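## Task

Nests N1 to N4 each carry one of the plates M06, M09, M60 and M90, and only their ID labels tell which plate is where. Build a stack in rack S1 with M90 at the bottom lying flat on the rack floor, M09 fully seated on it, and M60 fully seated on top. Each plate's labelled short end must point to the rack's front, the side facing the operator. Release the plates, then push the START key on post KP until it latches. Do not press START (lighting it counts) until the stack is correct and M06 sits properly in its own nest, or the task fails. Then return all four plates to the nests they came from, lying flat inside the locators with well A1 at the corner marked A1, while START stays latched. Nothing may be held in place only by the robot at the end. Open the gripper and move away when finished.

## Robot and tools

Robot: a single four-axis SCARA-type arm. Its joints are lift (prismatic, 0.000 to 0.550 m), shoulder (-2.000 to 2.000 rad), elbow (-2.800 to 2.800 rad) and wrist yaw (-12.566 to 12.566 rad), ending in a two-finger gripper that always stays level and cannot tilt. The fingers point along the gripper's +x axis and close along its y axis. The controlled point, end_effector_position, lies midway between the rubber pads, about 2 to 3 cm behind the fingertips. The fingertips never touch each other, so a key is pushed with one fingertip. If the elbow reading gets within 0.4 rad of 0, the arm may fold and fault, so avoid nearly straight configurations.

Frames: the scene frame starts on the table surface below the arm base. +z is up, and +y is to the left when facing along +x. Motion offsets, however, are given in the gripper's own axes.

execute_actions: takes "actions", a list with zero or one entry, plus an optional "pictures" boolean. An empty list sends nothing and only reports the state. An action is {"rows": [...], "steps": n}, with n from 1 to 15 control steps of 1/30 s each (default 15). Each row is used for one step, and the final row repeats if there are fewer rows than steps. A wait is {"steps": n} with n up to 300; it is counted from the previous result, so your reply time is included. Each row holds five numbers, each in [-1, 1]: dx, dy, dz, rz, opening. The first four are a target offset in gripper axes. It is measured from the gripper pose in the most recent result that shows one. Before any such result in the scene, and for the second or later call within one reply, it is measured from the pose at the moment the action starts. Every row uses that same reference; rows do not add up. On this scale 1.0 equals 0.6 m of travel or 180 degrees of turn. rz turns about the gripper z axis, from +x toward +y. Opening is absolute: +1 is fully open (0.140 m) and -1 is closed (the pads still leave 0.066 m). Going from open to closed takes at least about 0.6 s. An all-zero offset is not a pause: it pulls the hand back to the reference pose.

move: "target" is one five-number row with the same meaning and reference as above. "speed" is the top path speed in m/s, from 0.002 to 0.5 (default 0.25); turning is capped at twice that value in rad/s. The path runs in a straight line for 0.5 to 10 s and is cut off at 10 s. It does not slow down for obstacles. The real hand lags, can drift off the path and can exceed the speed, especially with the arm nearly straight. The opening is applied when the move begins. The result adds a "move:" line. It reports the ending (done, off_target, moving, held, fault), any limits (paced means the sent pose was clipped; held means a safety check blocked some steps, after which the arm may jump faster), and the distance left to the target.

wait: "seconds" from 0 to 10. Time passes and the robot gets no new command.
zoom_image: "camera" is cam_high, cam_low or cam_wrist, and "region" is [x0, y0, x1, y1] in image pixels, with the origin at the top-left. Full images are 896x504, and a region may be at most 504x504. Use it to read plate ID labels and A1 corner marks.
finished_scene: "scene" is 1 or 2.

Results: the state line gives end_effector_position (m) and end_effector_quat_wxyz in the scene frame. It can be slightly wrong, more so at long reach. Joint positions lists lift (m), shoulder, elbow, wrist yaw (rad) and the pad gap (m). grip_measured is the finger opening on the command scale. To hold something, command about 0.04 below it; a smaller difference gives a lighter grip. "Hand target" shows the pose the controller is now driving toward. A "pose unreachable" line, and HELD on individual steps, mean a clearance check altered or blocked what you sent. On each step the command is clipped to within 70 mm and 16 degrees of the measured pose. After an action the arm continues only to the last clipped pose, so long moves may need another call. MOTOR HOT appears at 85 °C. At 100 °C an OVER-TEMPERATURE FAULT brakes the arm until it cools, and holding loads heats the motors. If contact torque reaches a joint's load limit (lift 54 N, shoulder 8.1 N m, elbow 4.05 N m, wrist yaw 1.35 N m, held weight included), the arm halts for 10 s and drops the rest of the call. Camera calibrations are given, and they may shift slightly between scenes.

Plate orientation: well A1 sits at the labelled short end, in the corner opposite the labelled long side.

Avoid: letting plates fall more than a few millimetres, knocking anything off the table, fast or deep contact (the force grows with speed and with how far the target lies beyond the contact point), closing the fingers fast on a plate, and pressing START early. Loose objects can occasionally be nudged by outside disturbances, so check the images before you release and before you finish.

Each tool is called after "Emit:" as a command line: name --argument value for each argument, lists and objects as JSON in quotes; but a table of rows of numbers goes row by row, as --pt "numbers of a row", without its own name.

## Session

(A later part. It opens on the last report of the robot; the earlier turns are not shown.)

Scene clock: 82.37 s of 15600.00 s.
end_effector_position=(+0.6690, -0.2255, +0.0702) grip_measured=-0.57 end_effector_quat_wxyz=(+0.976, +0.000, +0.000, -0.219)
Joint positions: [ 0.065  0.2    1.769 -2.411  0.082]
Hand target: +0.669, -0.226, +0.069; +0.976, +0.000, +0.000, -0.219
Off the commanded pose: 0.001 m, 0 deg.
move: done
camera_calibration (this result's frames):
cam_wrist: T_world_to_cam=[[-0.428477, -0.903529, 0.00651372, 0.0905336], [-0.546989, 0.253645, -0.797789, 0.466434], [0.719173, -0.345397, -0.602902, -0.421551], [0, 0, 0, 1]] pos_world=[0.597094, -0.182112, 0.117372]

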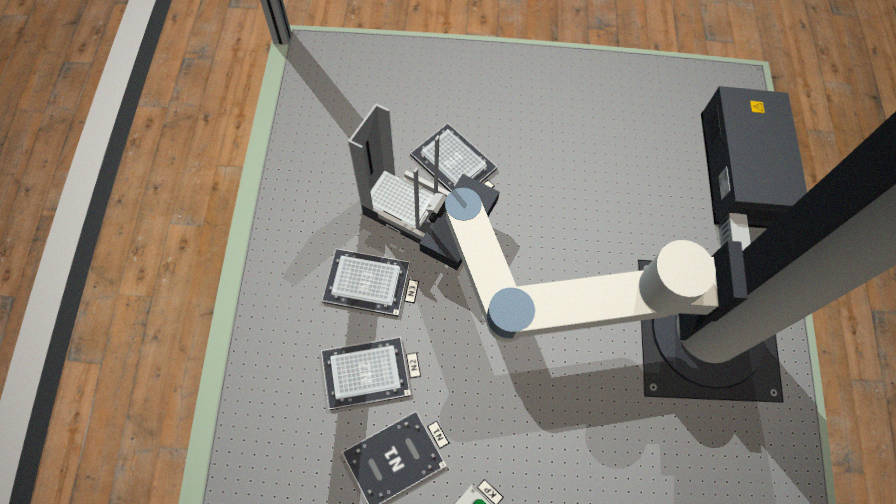

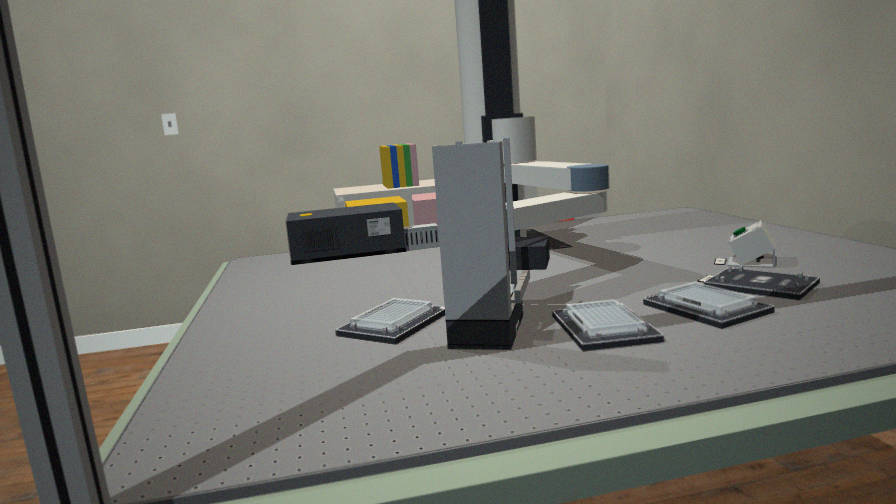

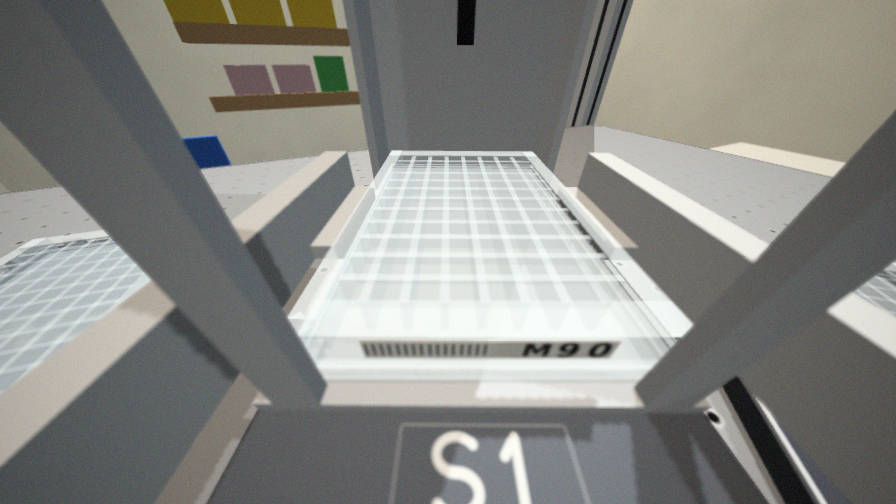

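Emit:
move --target '[0,0,0.002,0,0.3]'

Emit:
move --target '[-0.27,0,0.025,0,0.3]' --speed 0.3

Emit:
move --target '[0,-0.2,0,-0.1,0]' --speed 0.3

Emit:
move --target '[0.23,0,0,0,0]' --speed 0.3

Scene clock: 89.90 s of 15600.00 s.
end_effector_position=(+0.6690, -0.2255, +0.0713) grip_measured=+0.30 end_effector_quat_wxyz=(+0.976, +0.000, +0.000, -0.219)
Joint positions: [ 0.066  0.2    1.769 -2.411  0.114]
Hand target: +0.669, -0.226, +0.071; +0.976, +0.000, +0.000, -0.219
Off the commanded pose: 0.000 m, 0 deg.
After step 90, 3.83 s passed at rest.
move: done
camera_calibration (this result's frames):
cam_wrist: T_world_to_cam=[[-0.428455, -0.90354, 0.00651372, 0.0905463], [-0.546996, 0.253632, -0.797789, 0.467336], [0.719182, -0.345379, -0.602902, -0.420849], [0, 0, 0, 1]] pos_world=[0.597093, -0.182072, 0.118514]

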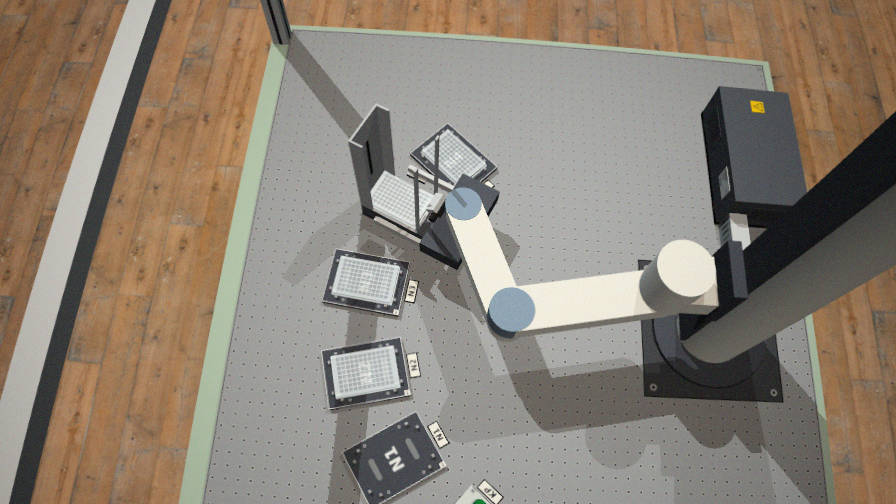

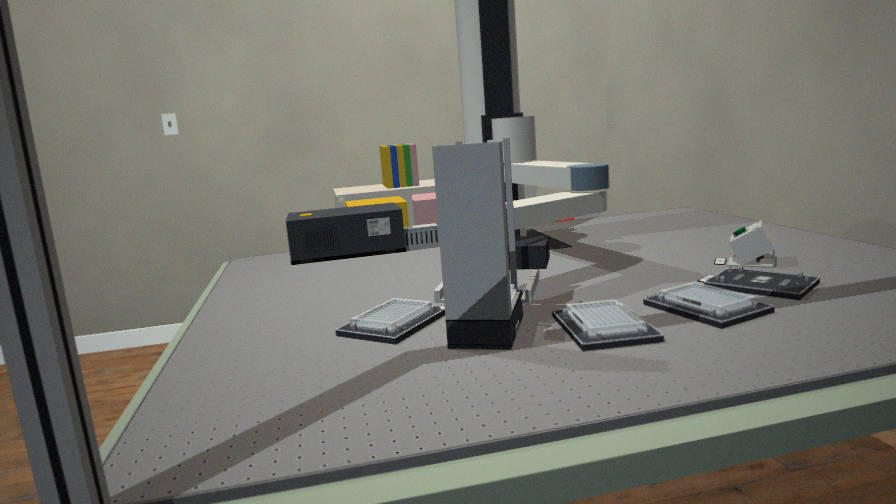

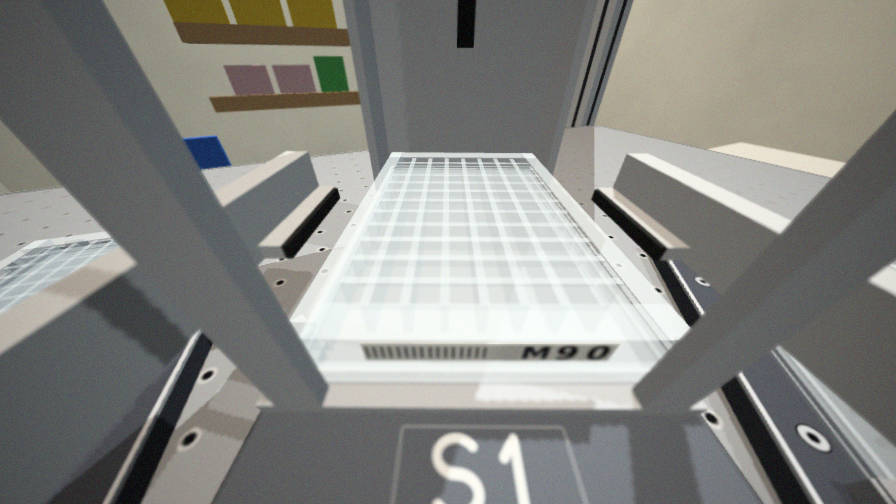

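Scene clock: 90.87 s of 15600.00 s.
end_effector_position=(+0.5225, -0.1562, +0.0863) grip_measured=+0.30 end_effector_quat_wxyz=(+0.976, +0.000, +0.000, -0.219)
Joint positions: [ 0.081  0.535  0.953 -1.93   0.114]
Hand target: +0.523, -0.156, +0.086; +0.976, +0.000, +0.000, -0.219
Off the commanded pose: 0.000 m, 0 deg.
move: done
camera_calibration (this result's frames):
cam_wrist: T_world_to_cam=[[-0.428599, -0.903471, 0.00651372, 0.0903201], [-0.546955, 0.253719, -0.797789, 0.381595], [0.719126, -0.345494, -0.602902, -0.282546], [0, 0, 0, 1]] pos_world=[0.450613, -0.112835, 0.133496]

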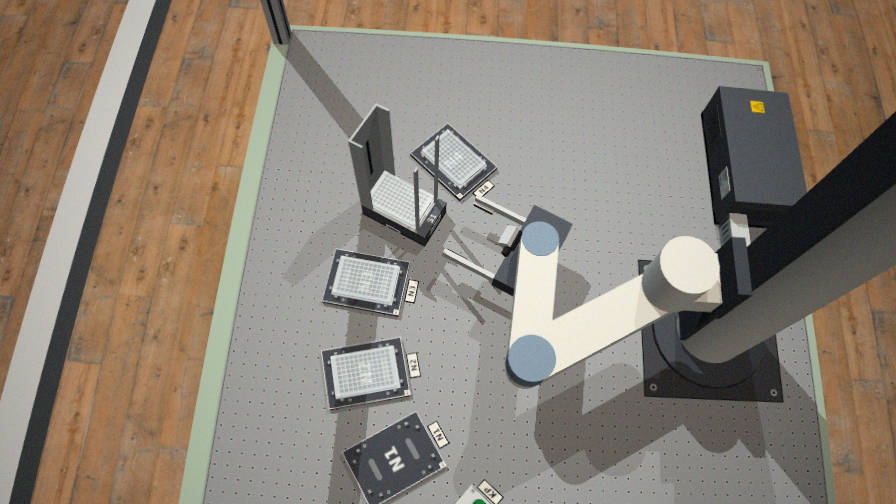

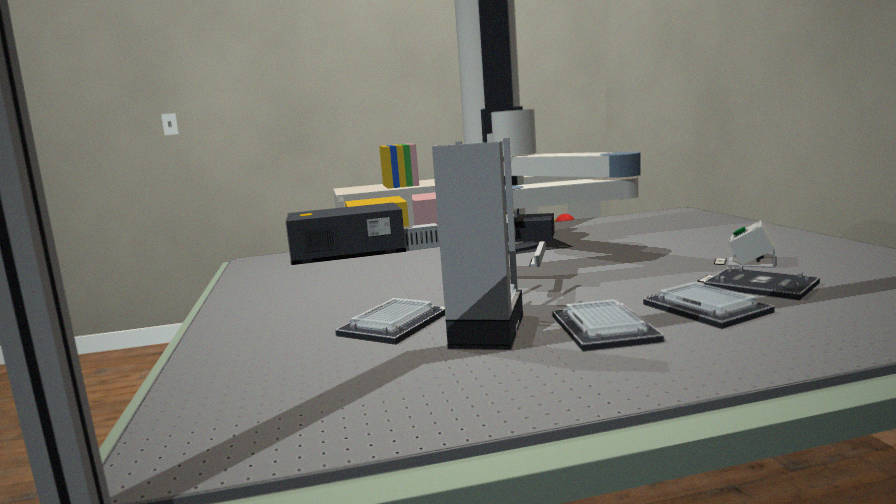

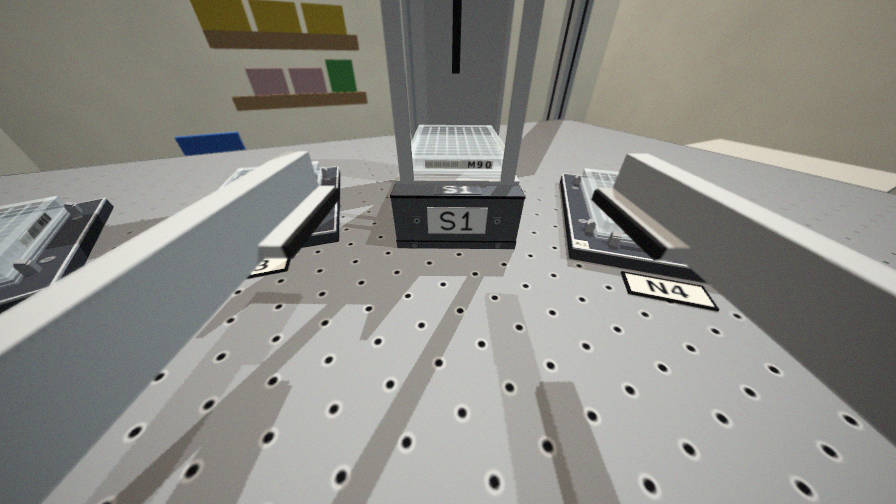

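Scene clock: 91.80 s of 15600.00 s.
end_effector_position=(+0.4711, -0.2648, +0.0863) grip_measured=+0.00 end_effector_quat_wxyz=(+0.929, +0.000, +0.000, -0.369)
Joint positions: [ 0.081  0.207  1.025 -1.989  0.103]
Hand target: +0.471, -0.265, +0.086; +0.929, +0.000, +0.000, -0.369
Off the commanded pose: 0.000 m, 0 deg.
move: done
camera_calibration (this result's frames):
cam_wrist: T_world_to_cam=[[-0.686972, -0.726655, 0.00651372, 0.138774], [-0.44169, 0.410418, -0.797789, 0.372937], [0.577044, -0.550935, -0.602902, -0.270566], [0, 0, 0, 1]] pos_world=[0.416185, -0.201283, 0.133496]

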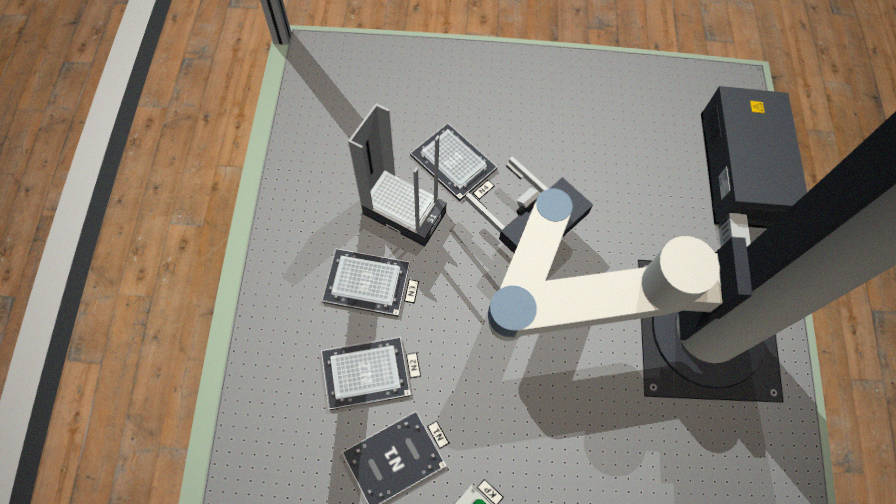

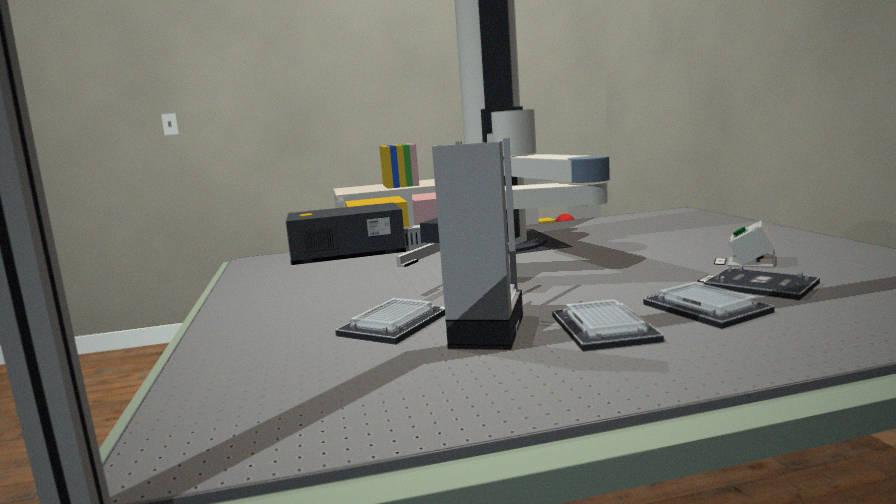

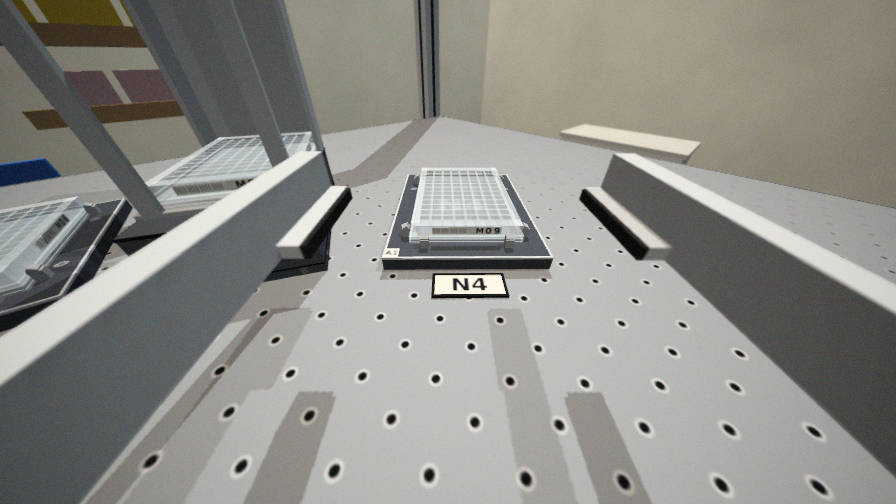

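Scene clock: 92.73 s of 15600.00 s.
end_effector_position=(+0.5715, -0.3595, +0.0863) grip_measured=+0.00 end_effector_quat_wxyz=(+0.929, +0.000, +0.000, -0.369)
Joint positions: [ 0.081 -0.086  1.722 -2.392  0.103]
Hand target: +0.572, -0.359, +0.086; +0.929, +0.000, +0.000, -0.369
Off the commanded pose: 0.000 m, 0 deg.
move: done
camera_calibration (this result's frames):
cam_wrist: T_world_to_cam=[[-0.686888, -0.726734, 0.00651372, 0.138849], [-0.441738, 0.410367, -0.797789, 0.456165], [0.577107, -0.550869, -0.602902, -0.380667], [0, 0, 0, 1]] pos_world=[0.516565, -0.295986, 0.133514]

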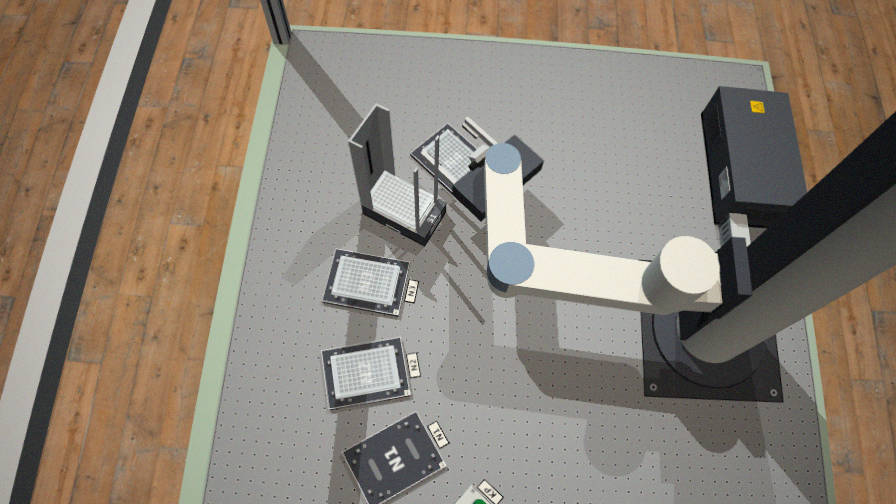

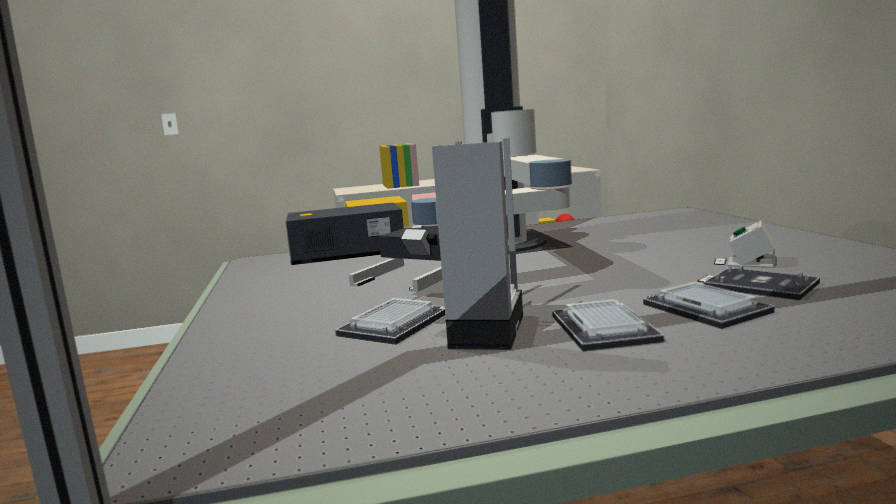

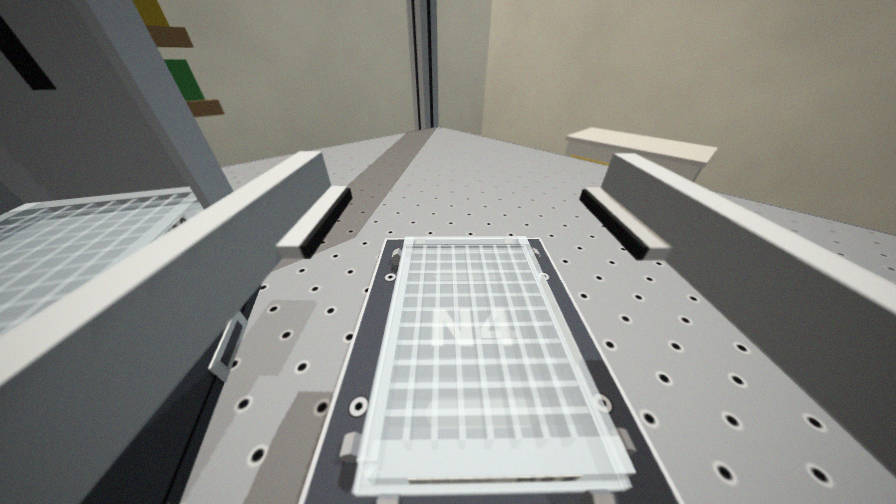

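Emit:
move --target '[-0.016,-0.0085,0,0.005,0]'

Scene clock: 96.07 s of 15600.00 s.
end_effector_position=(+0.5610, -0.3567, +0.0863) grip_measured=+0.00 end_effector_quat_wxyz=(+0.932, +0.000, +0.000, -0.362)
Joint positions: [ 0.081 -0.08   1.665 -2.326  0.103]
Hand target: +0.561, -0.357, +0.086; +0.932, +0.000, +0.000, -0.362
Off the commanded pose: 0.000 m, 0 deg.
move: done
camera_calibration (this result's frames):
cam_wrist: T_world_to_cam=[[-0.675681, -0.737165, 0.00651372, 0.123603], [-0.447969, 0.403556, -0.797789, 0.451422], [0.585473, -0.541969, -0.602902, -0.374556], [0, 0, 0, 1]] pos_world=[0.505032, -0.294056, 0.133514]

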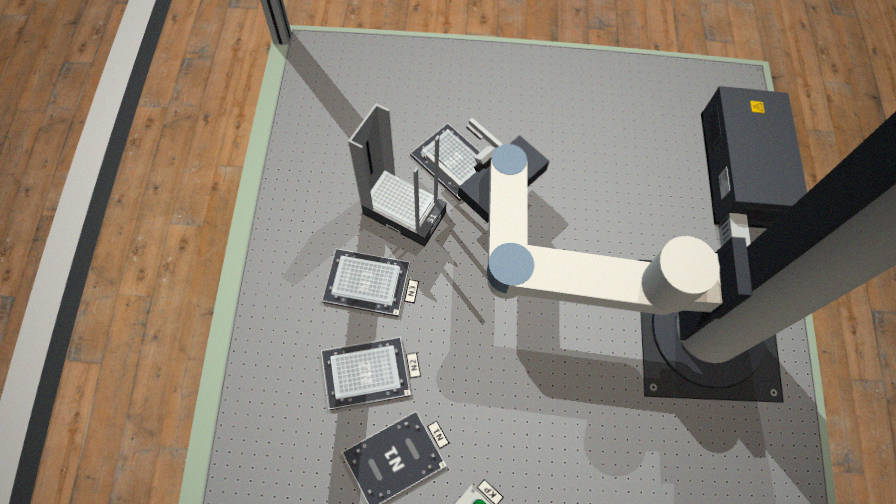

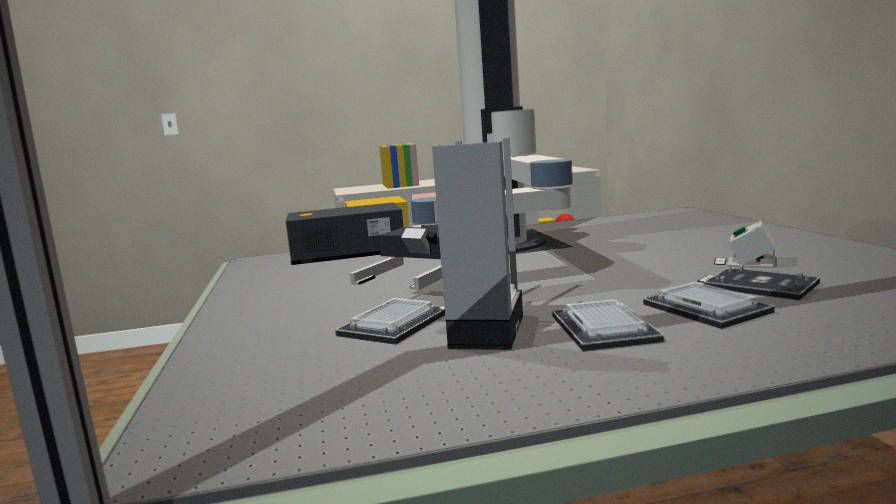

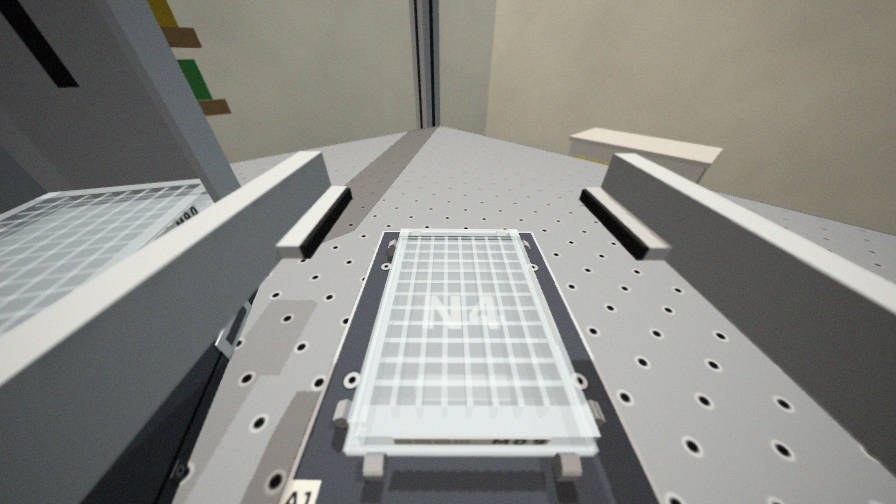

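Good.

Emit:
move --target '[0,0,-0.0865,0,0]' --speed 0.1

Emit:
move --target '[0,0,0,0,-0.62]'

Emit:
move --target '[0,0,0.5,0,-0.62]' --speed 0.3

Scene clock: 99.40 s of 15600.00 s.
end_effector_position=(+0.5609, -0.3567, +0.0343) grip_measured=+0.00 end_effector_quat_wxyz=(+0.932, +0.000, +0.000, -0.362)
Joint positions: [ 0.029 -0.08   1.665 -2.326  0.103]
Hand target: +0.561, -0.357, +0.034; +0.932, +0.000, +0.000, -0.362
Off the commanded pose: 0.000 m, 0 deg.
move: done
camera_calibration (this result's frames):
cam_wrist: T_world_to_cam=[[-0.675706, -0.737142, 0.00651372, 0.123952], [-0.447955, 0.403571, -0.797789, 0.409962], [0.585455, -0.541989, -0.602902, -0.405877], [0, 0, 0, 1]] pos_world=[0.505022, -0.294059, 0.0815517]

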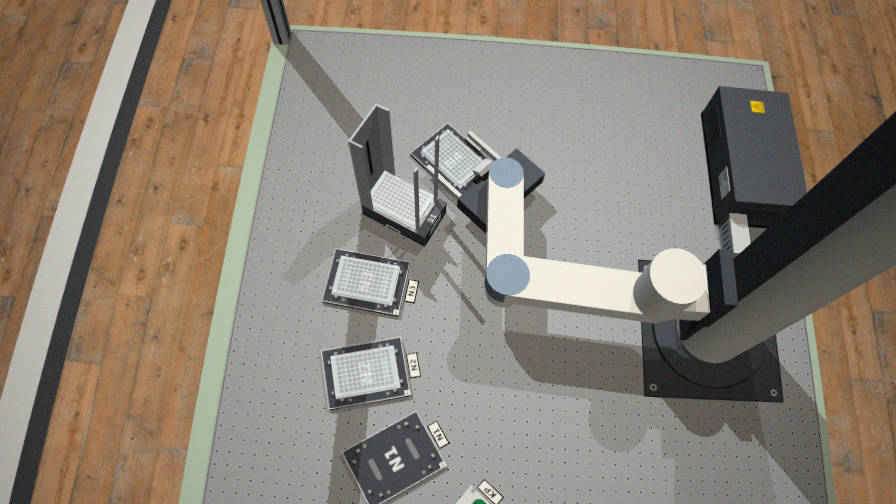

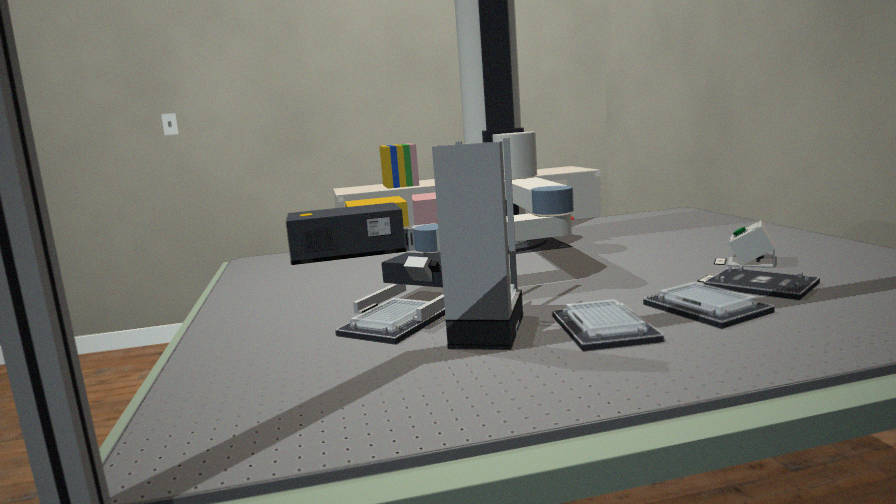

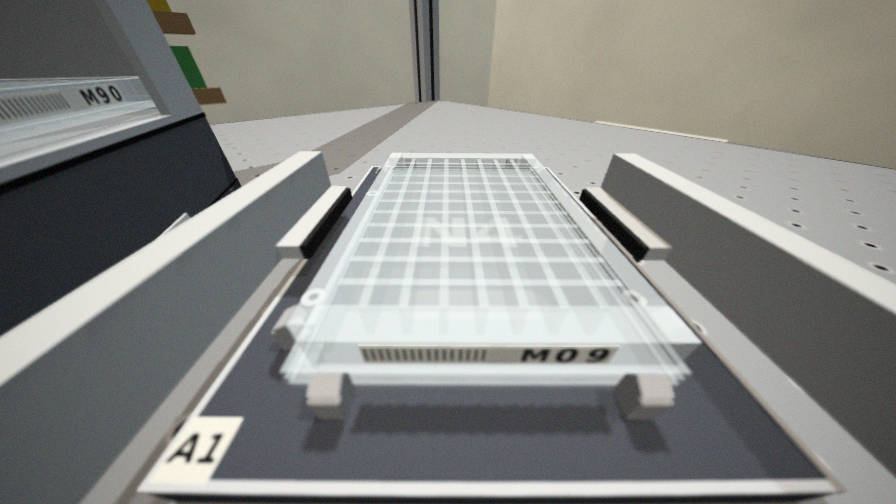

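Scene clock: 99.90 s of 15600.00 s.
end_effector_position=(+0.5609, -0.3567, +0.0343) grip_measured=-0.57 end_effector_quat_wxyz=(+0.932, +0.000, +0.000, -0.362)
Joint positions: [ 0.029 -0.08   1.665 -2.326  0.082]
Hand target: +0.561, -0.357, +0.034; +0.932, +0.000, +0.000, -0.362
Off the commanded pose: 0.000 m, 0 deg.
move: done
camera_calibration (this result's frames):
cam_wrist: T_world_to_cam=[[-0.675701, -0.737147, 0.00651372, 0.123951], [-0.447958, 0.403568, -0.797789, 0.409963], [0.585459, -0.541985, -0.602902, -0.405878], [0, 0, 0, 1]] pos_world=[0.505024, -0.294057, 0.081552]

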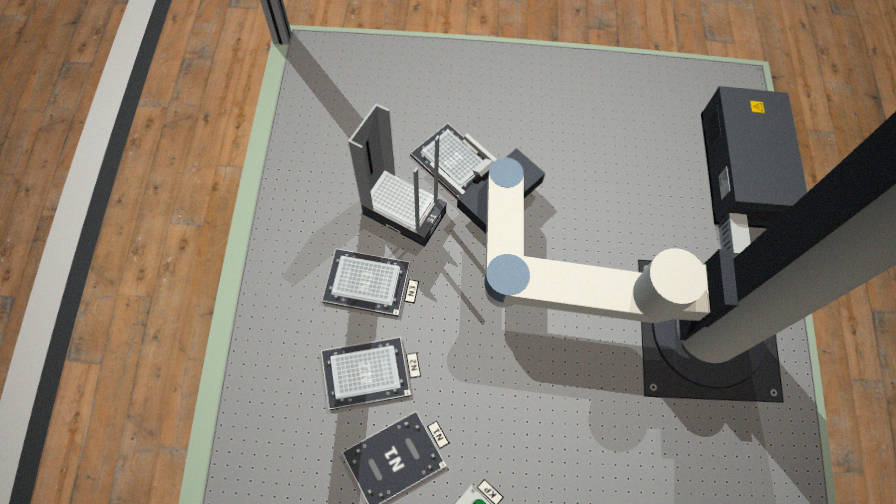

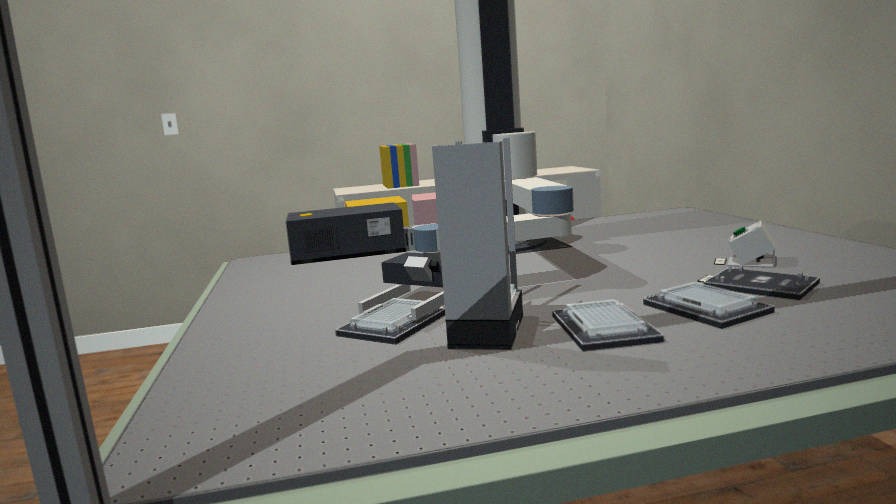

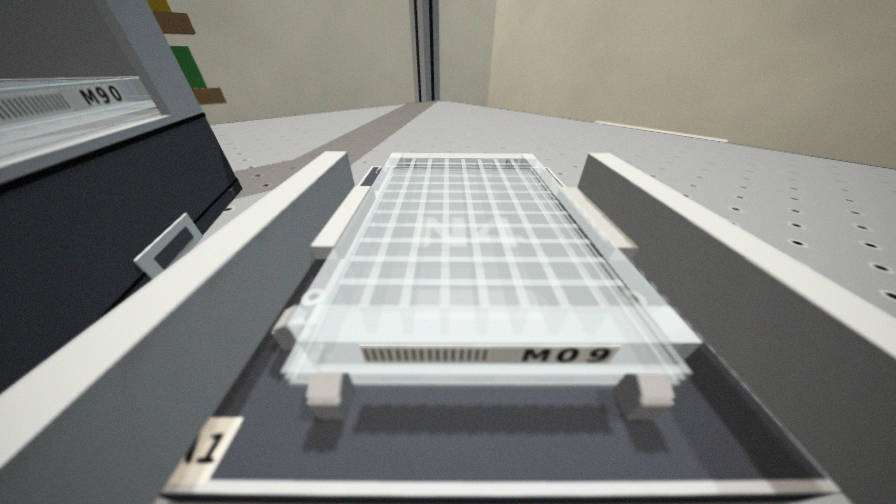

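Scene clock: 101.37 s of 15600.00 s.
end_effector_position=(+0.5610, -0.3567, +0.3344) grip_measured=-0.57 end_effector_quat_wxyz=(+0.932, +0.000, +0.000, -0.362)
Joint positions: [ 0.329 -0.08   1.665 -2.326  0.082]
Hand target: +0.561, -0.357, +0.334; +0.932, +0.000, +0.000, -0.362
Off the commanded pose: 0.000 m, 0 deg.
move: done
camera_calibration (this result's frames):
cam_wrist: T_world_to_cam=[[-0.675685, -0.737162, 0.00651372, 0.121986], [-0.447967, 0.403558, -0.797789, 0.649344], [0.585471, -0.541971, -0.602902, -0.224984], [0, 0, 0, 1]] pos_world=[0.50503, -0.294059, 0.381601]

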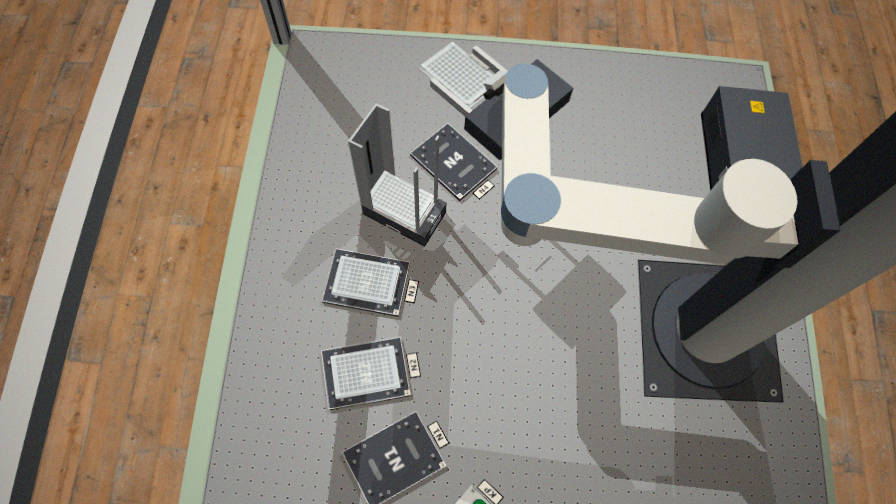

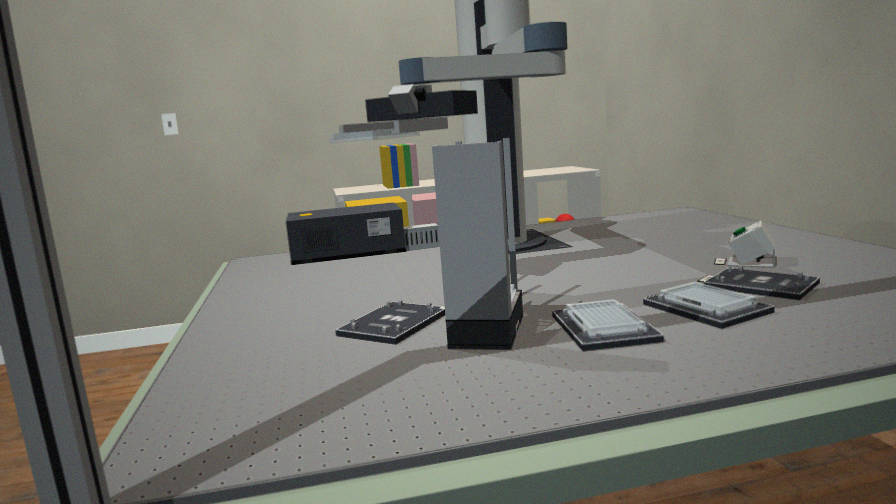

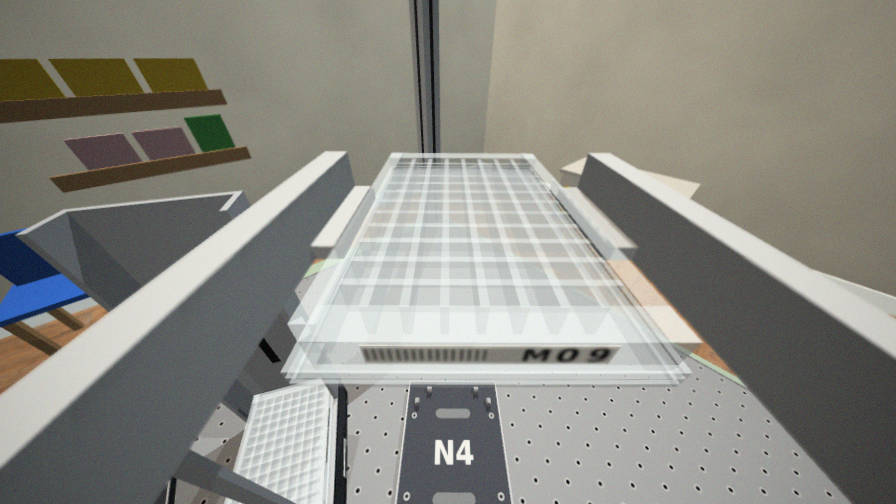

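Emit:
move --target '[-0.0138,0.2831,0,0.0952,-0.62]' --speed 0.3

Emit:
move --target '[0,0,-0.024,0,-0.62]' --speed 0.02

Scene clock: 106.23 s of 15600.00 s.
end_effector_position=(+0.6696, -0.2256, +0.3344) grip_measured=-0.57 end_effector_quat_wxyz=(+0.976, +0.000, +0.000, -0.219)
Joint positions: [ 0.329  0.199  1.772 -2.412  0.082]
Hand target: +0.669, -0.226, +0.334; +0.976, +0.000, +0.000, -0.219
Off the commanded pose: 0.000 m, 0 deg.
After step 90, 0.93 s passed at rest.
move: done
camera_calibration (this result's frames):
cam_wrist: T_world_to_cam=[[-0.427999, -0.903756, 0.00651372, 0.0886122], [-0.547123, 0.253356, -0.797789, 0.677586], [0.719356, -0.345017, -0.602902, -0.262717], [0, 0, 0, 1]] pos_world=[0.597636, -0.182228, 0.381601]

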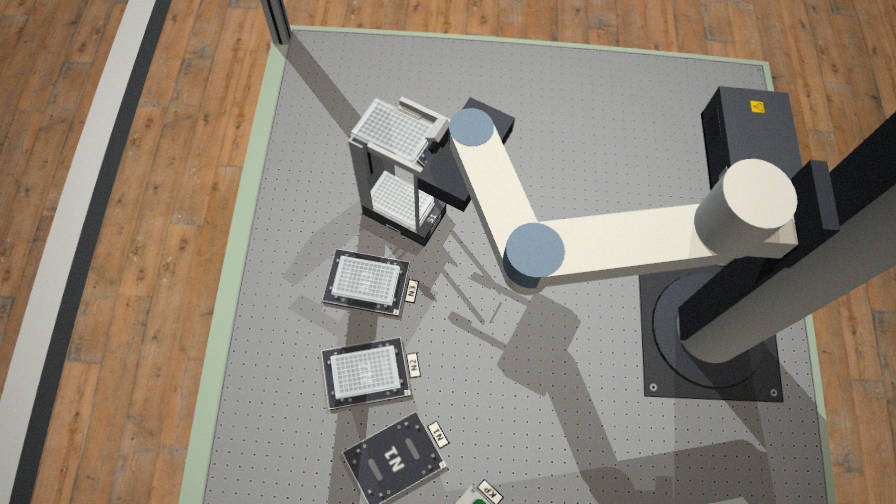

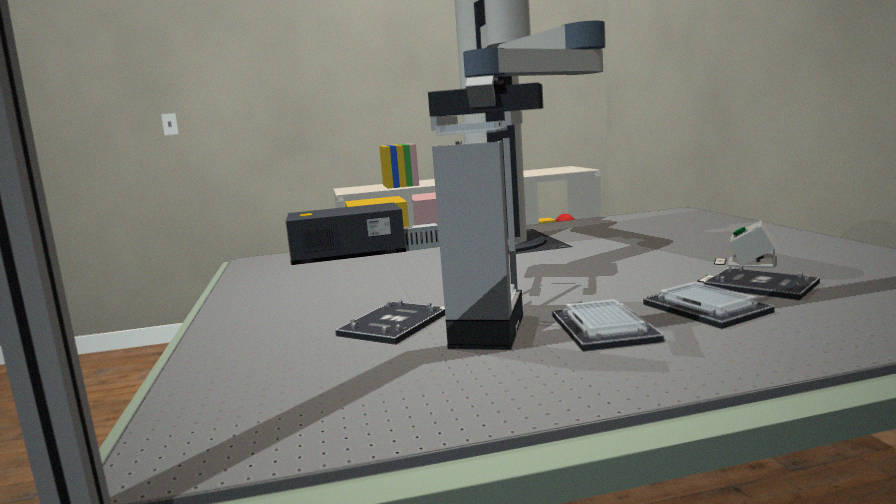

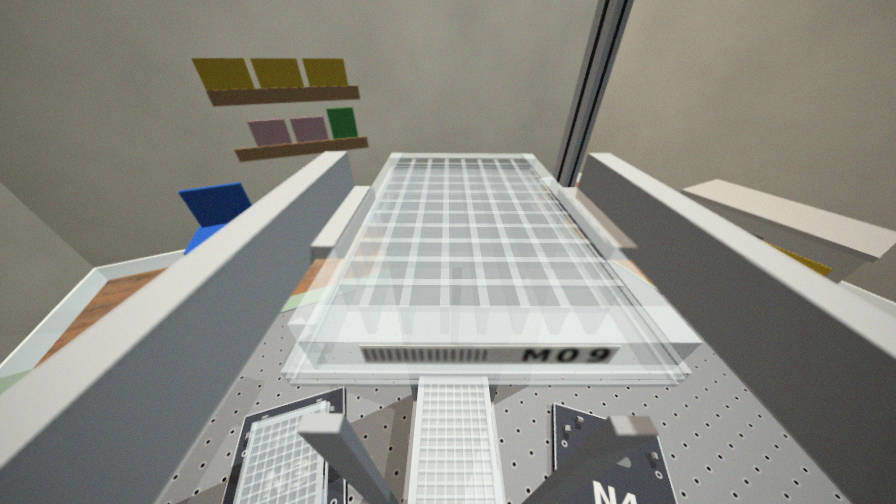

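Scene clock: 107.17 s of 15600.00 s.
end_effector_position=(+0.6695, -0.2256, +0.3200) grip_measured=-0.57 end_effector_quat_wxyz=(+0.976, +0.000, +0.000, -0.219)
Joint positions: [ 0.315  0.199  1.772 -2.412  0.082]
Hand target: +0.670, -0.226, +0.320; +0.976, +0.000, +0.000, -0.219
Off the commanded pose: 0.000 m, 0 deg.
move: done
camera_calibration (this result's frames):
cam_wrist: T_world_to_cam=[[-0.428207, -0.903657, 0.00651372, 0.0888074], [-0.547065, 0.253482, -0.797789, 0.66603], [0.719276, -0.345182, -0.602902, -0.271386], [0, 0, 0, 1]] pos_world=[0.597591, -0.182253, 0.367154]

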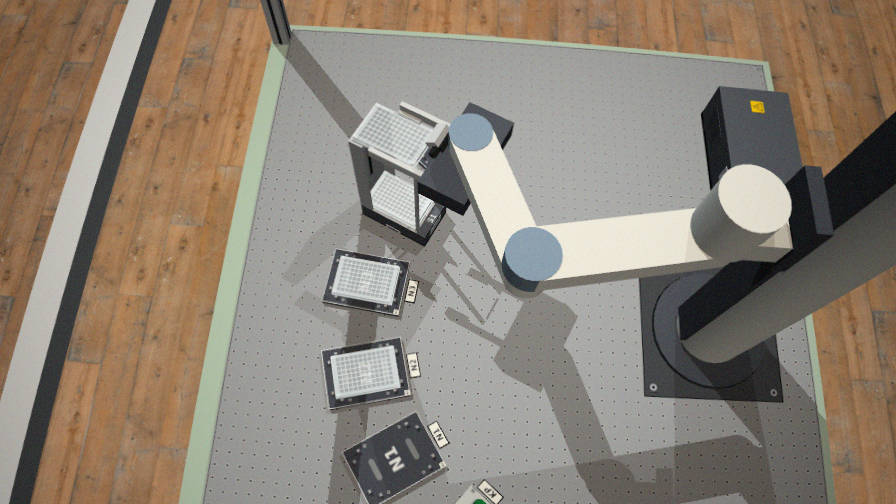

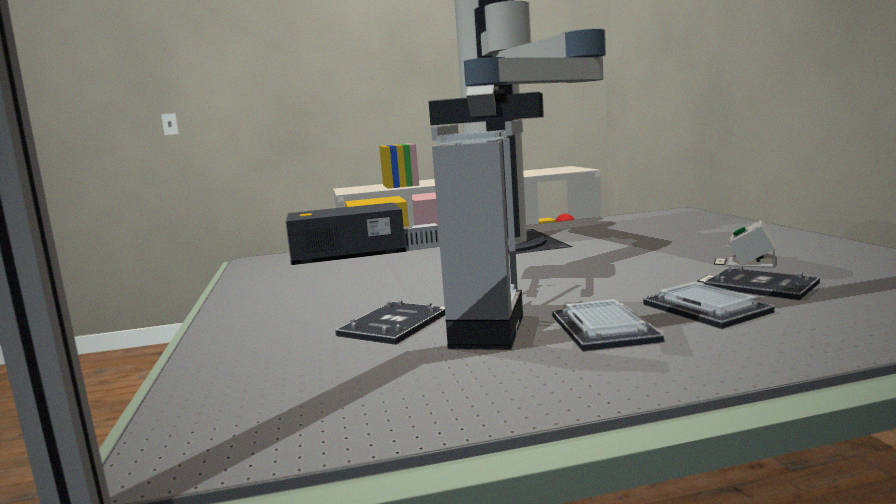

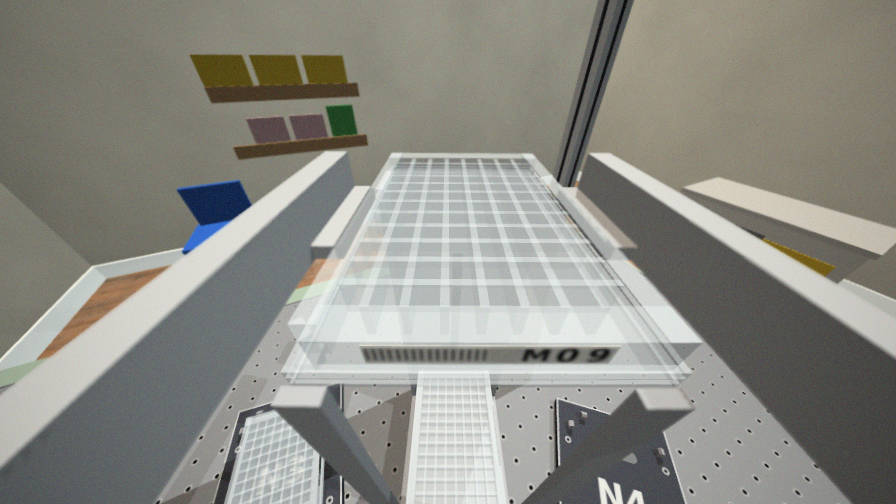

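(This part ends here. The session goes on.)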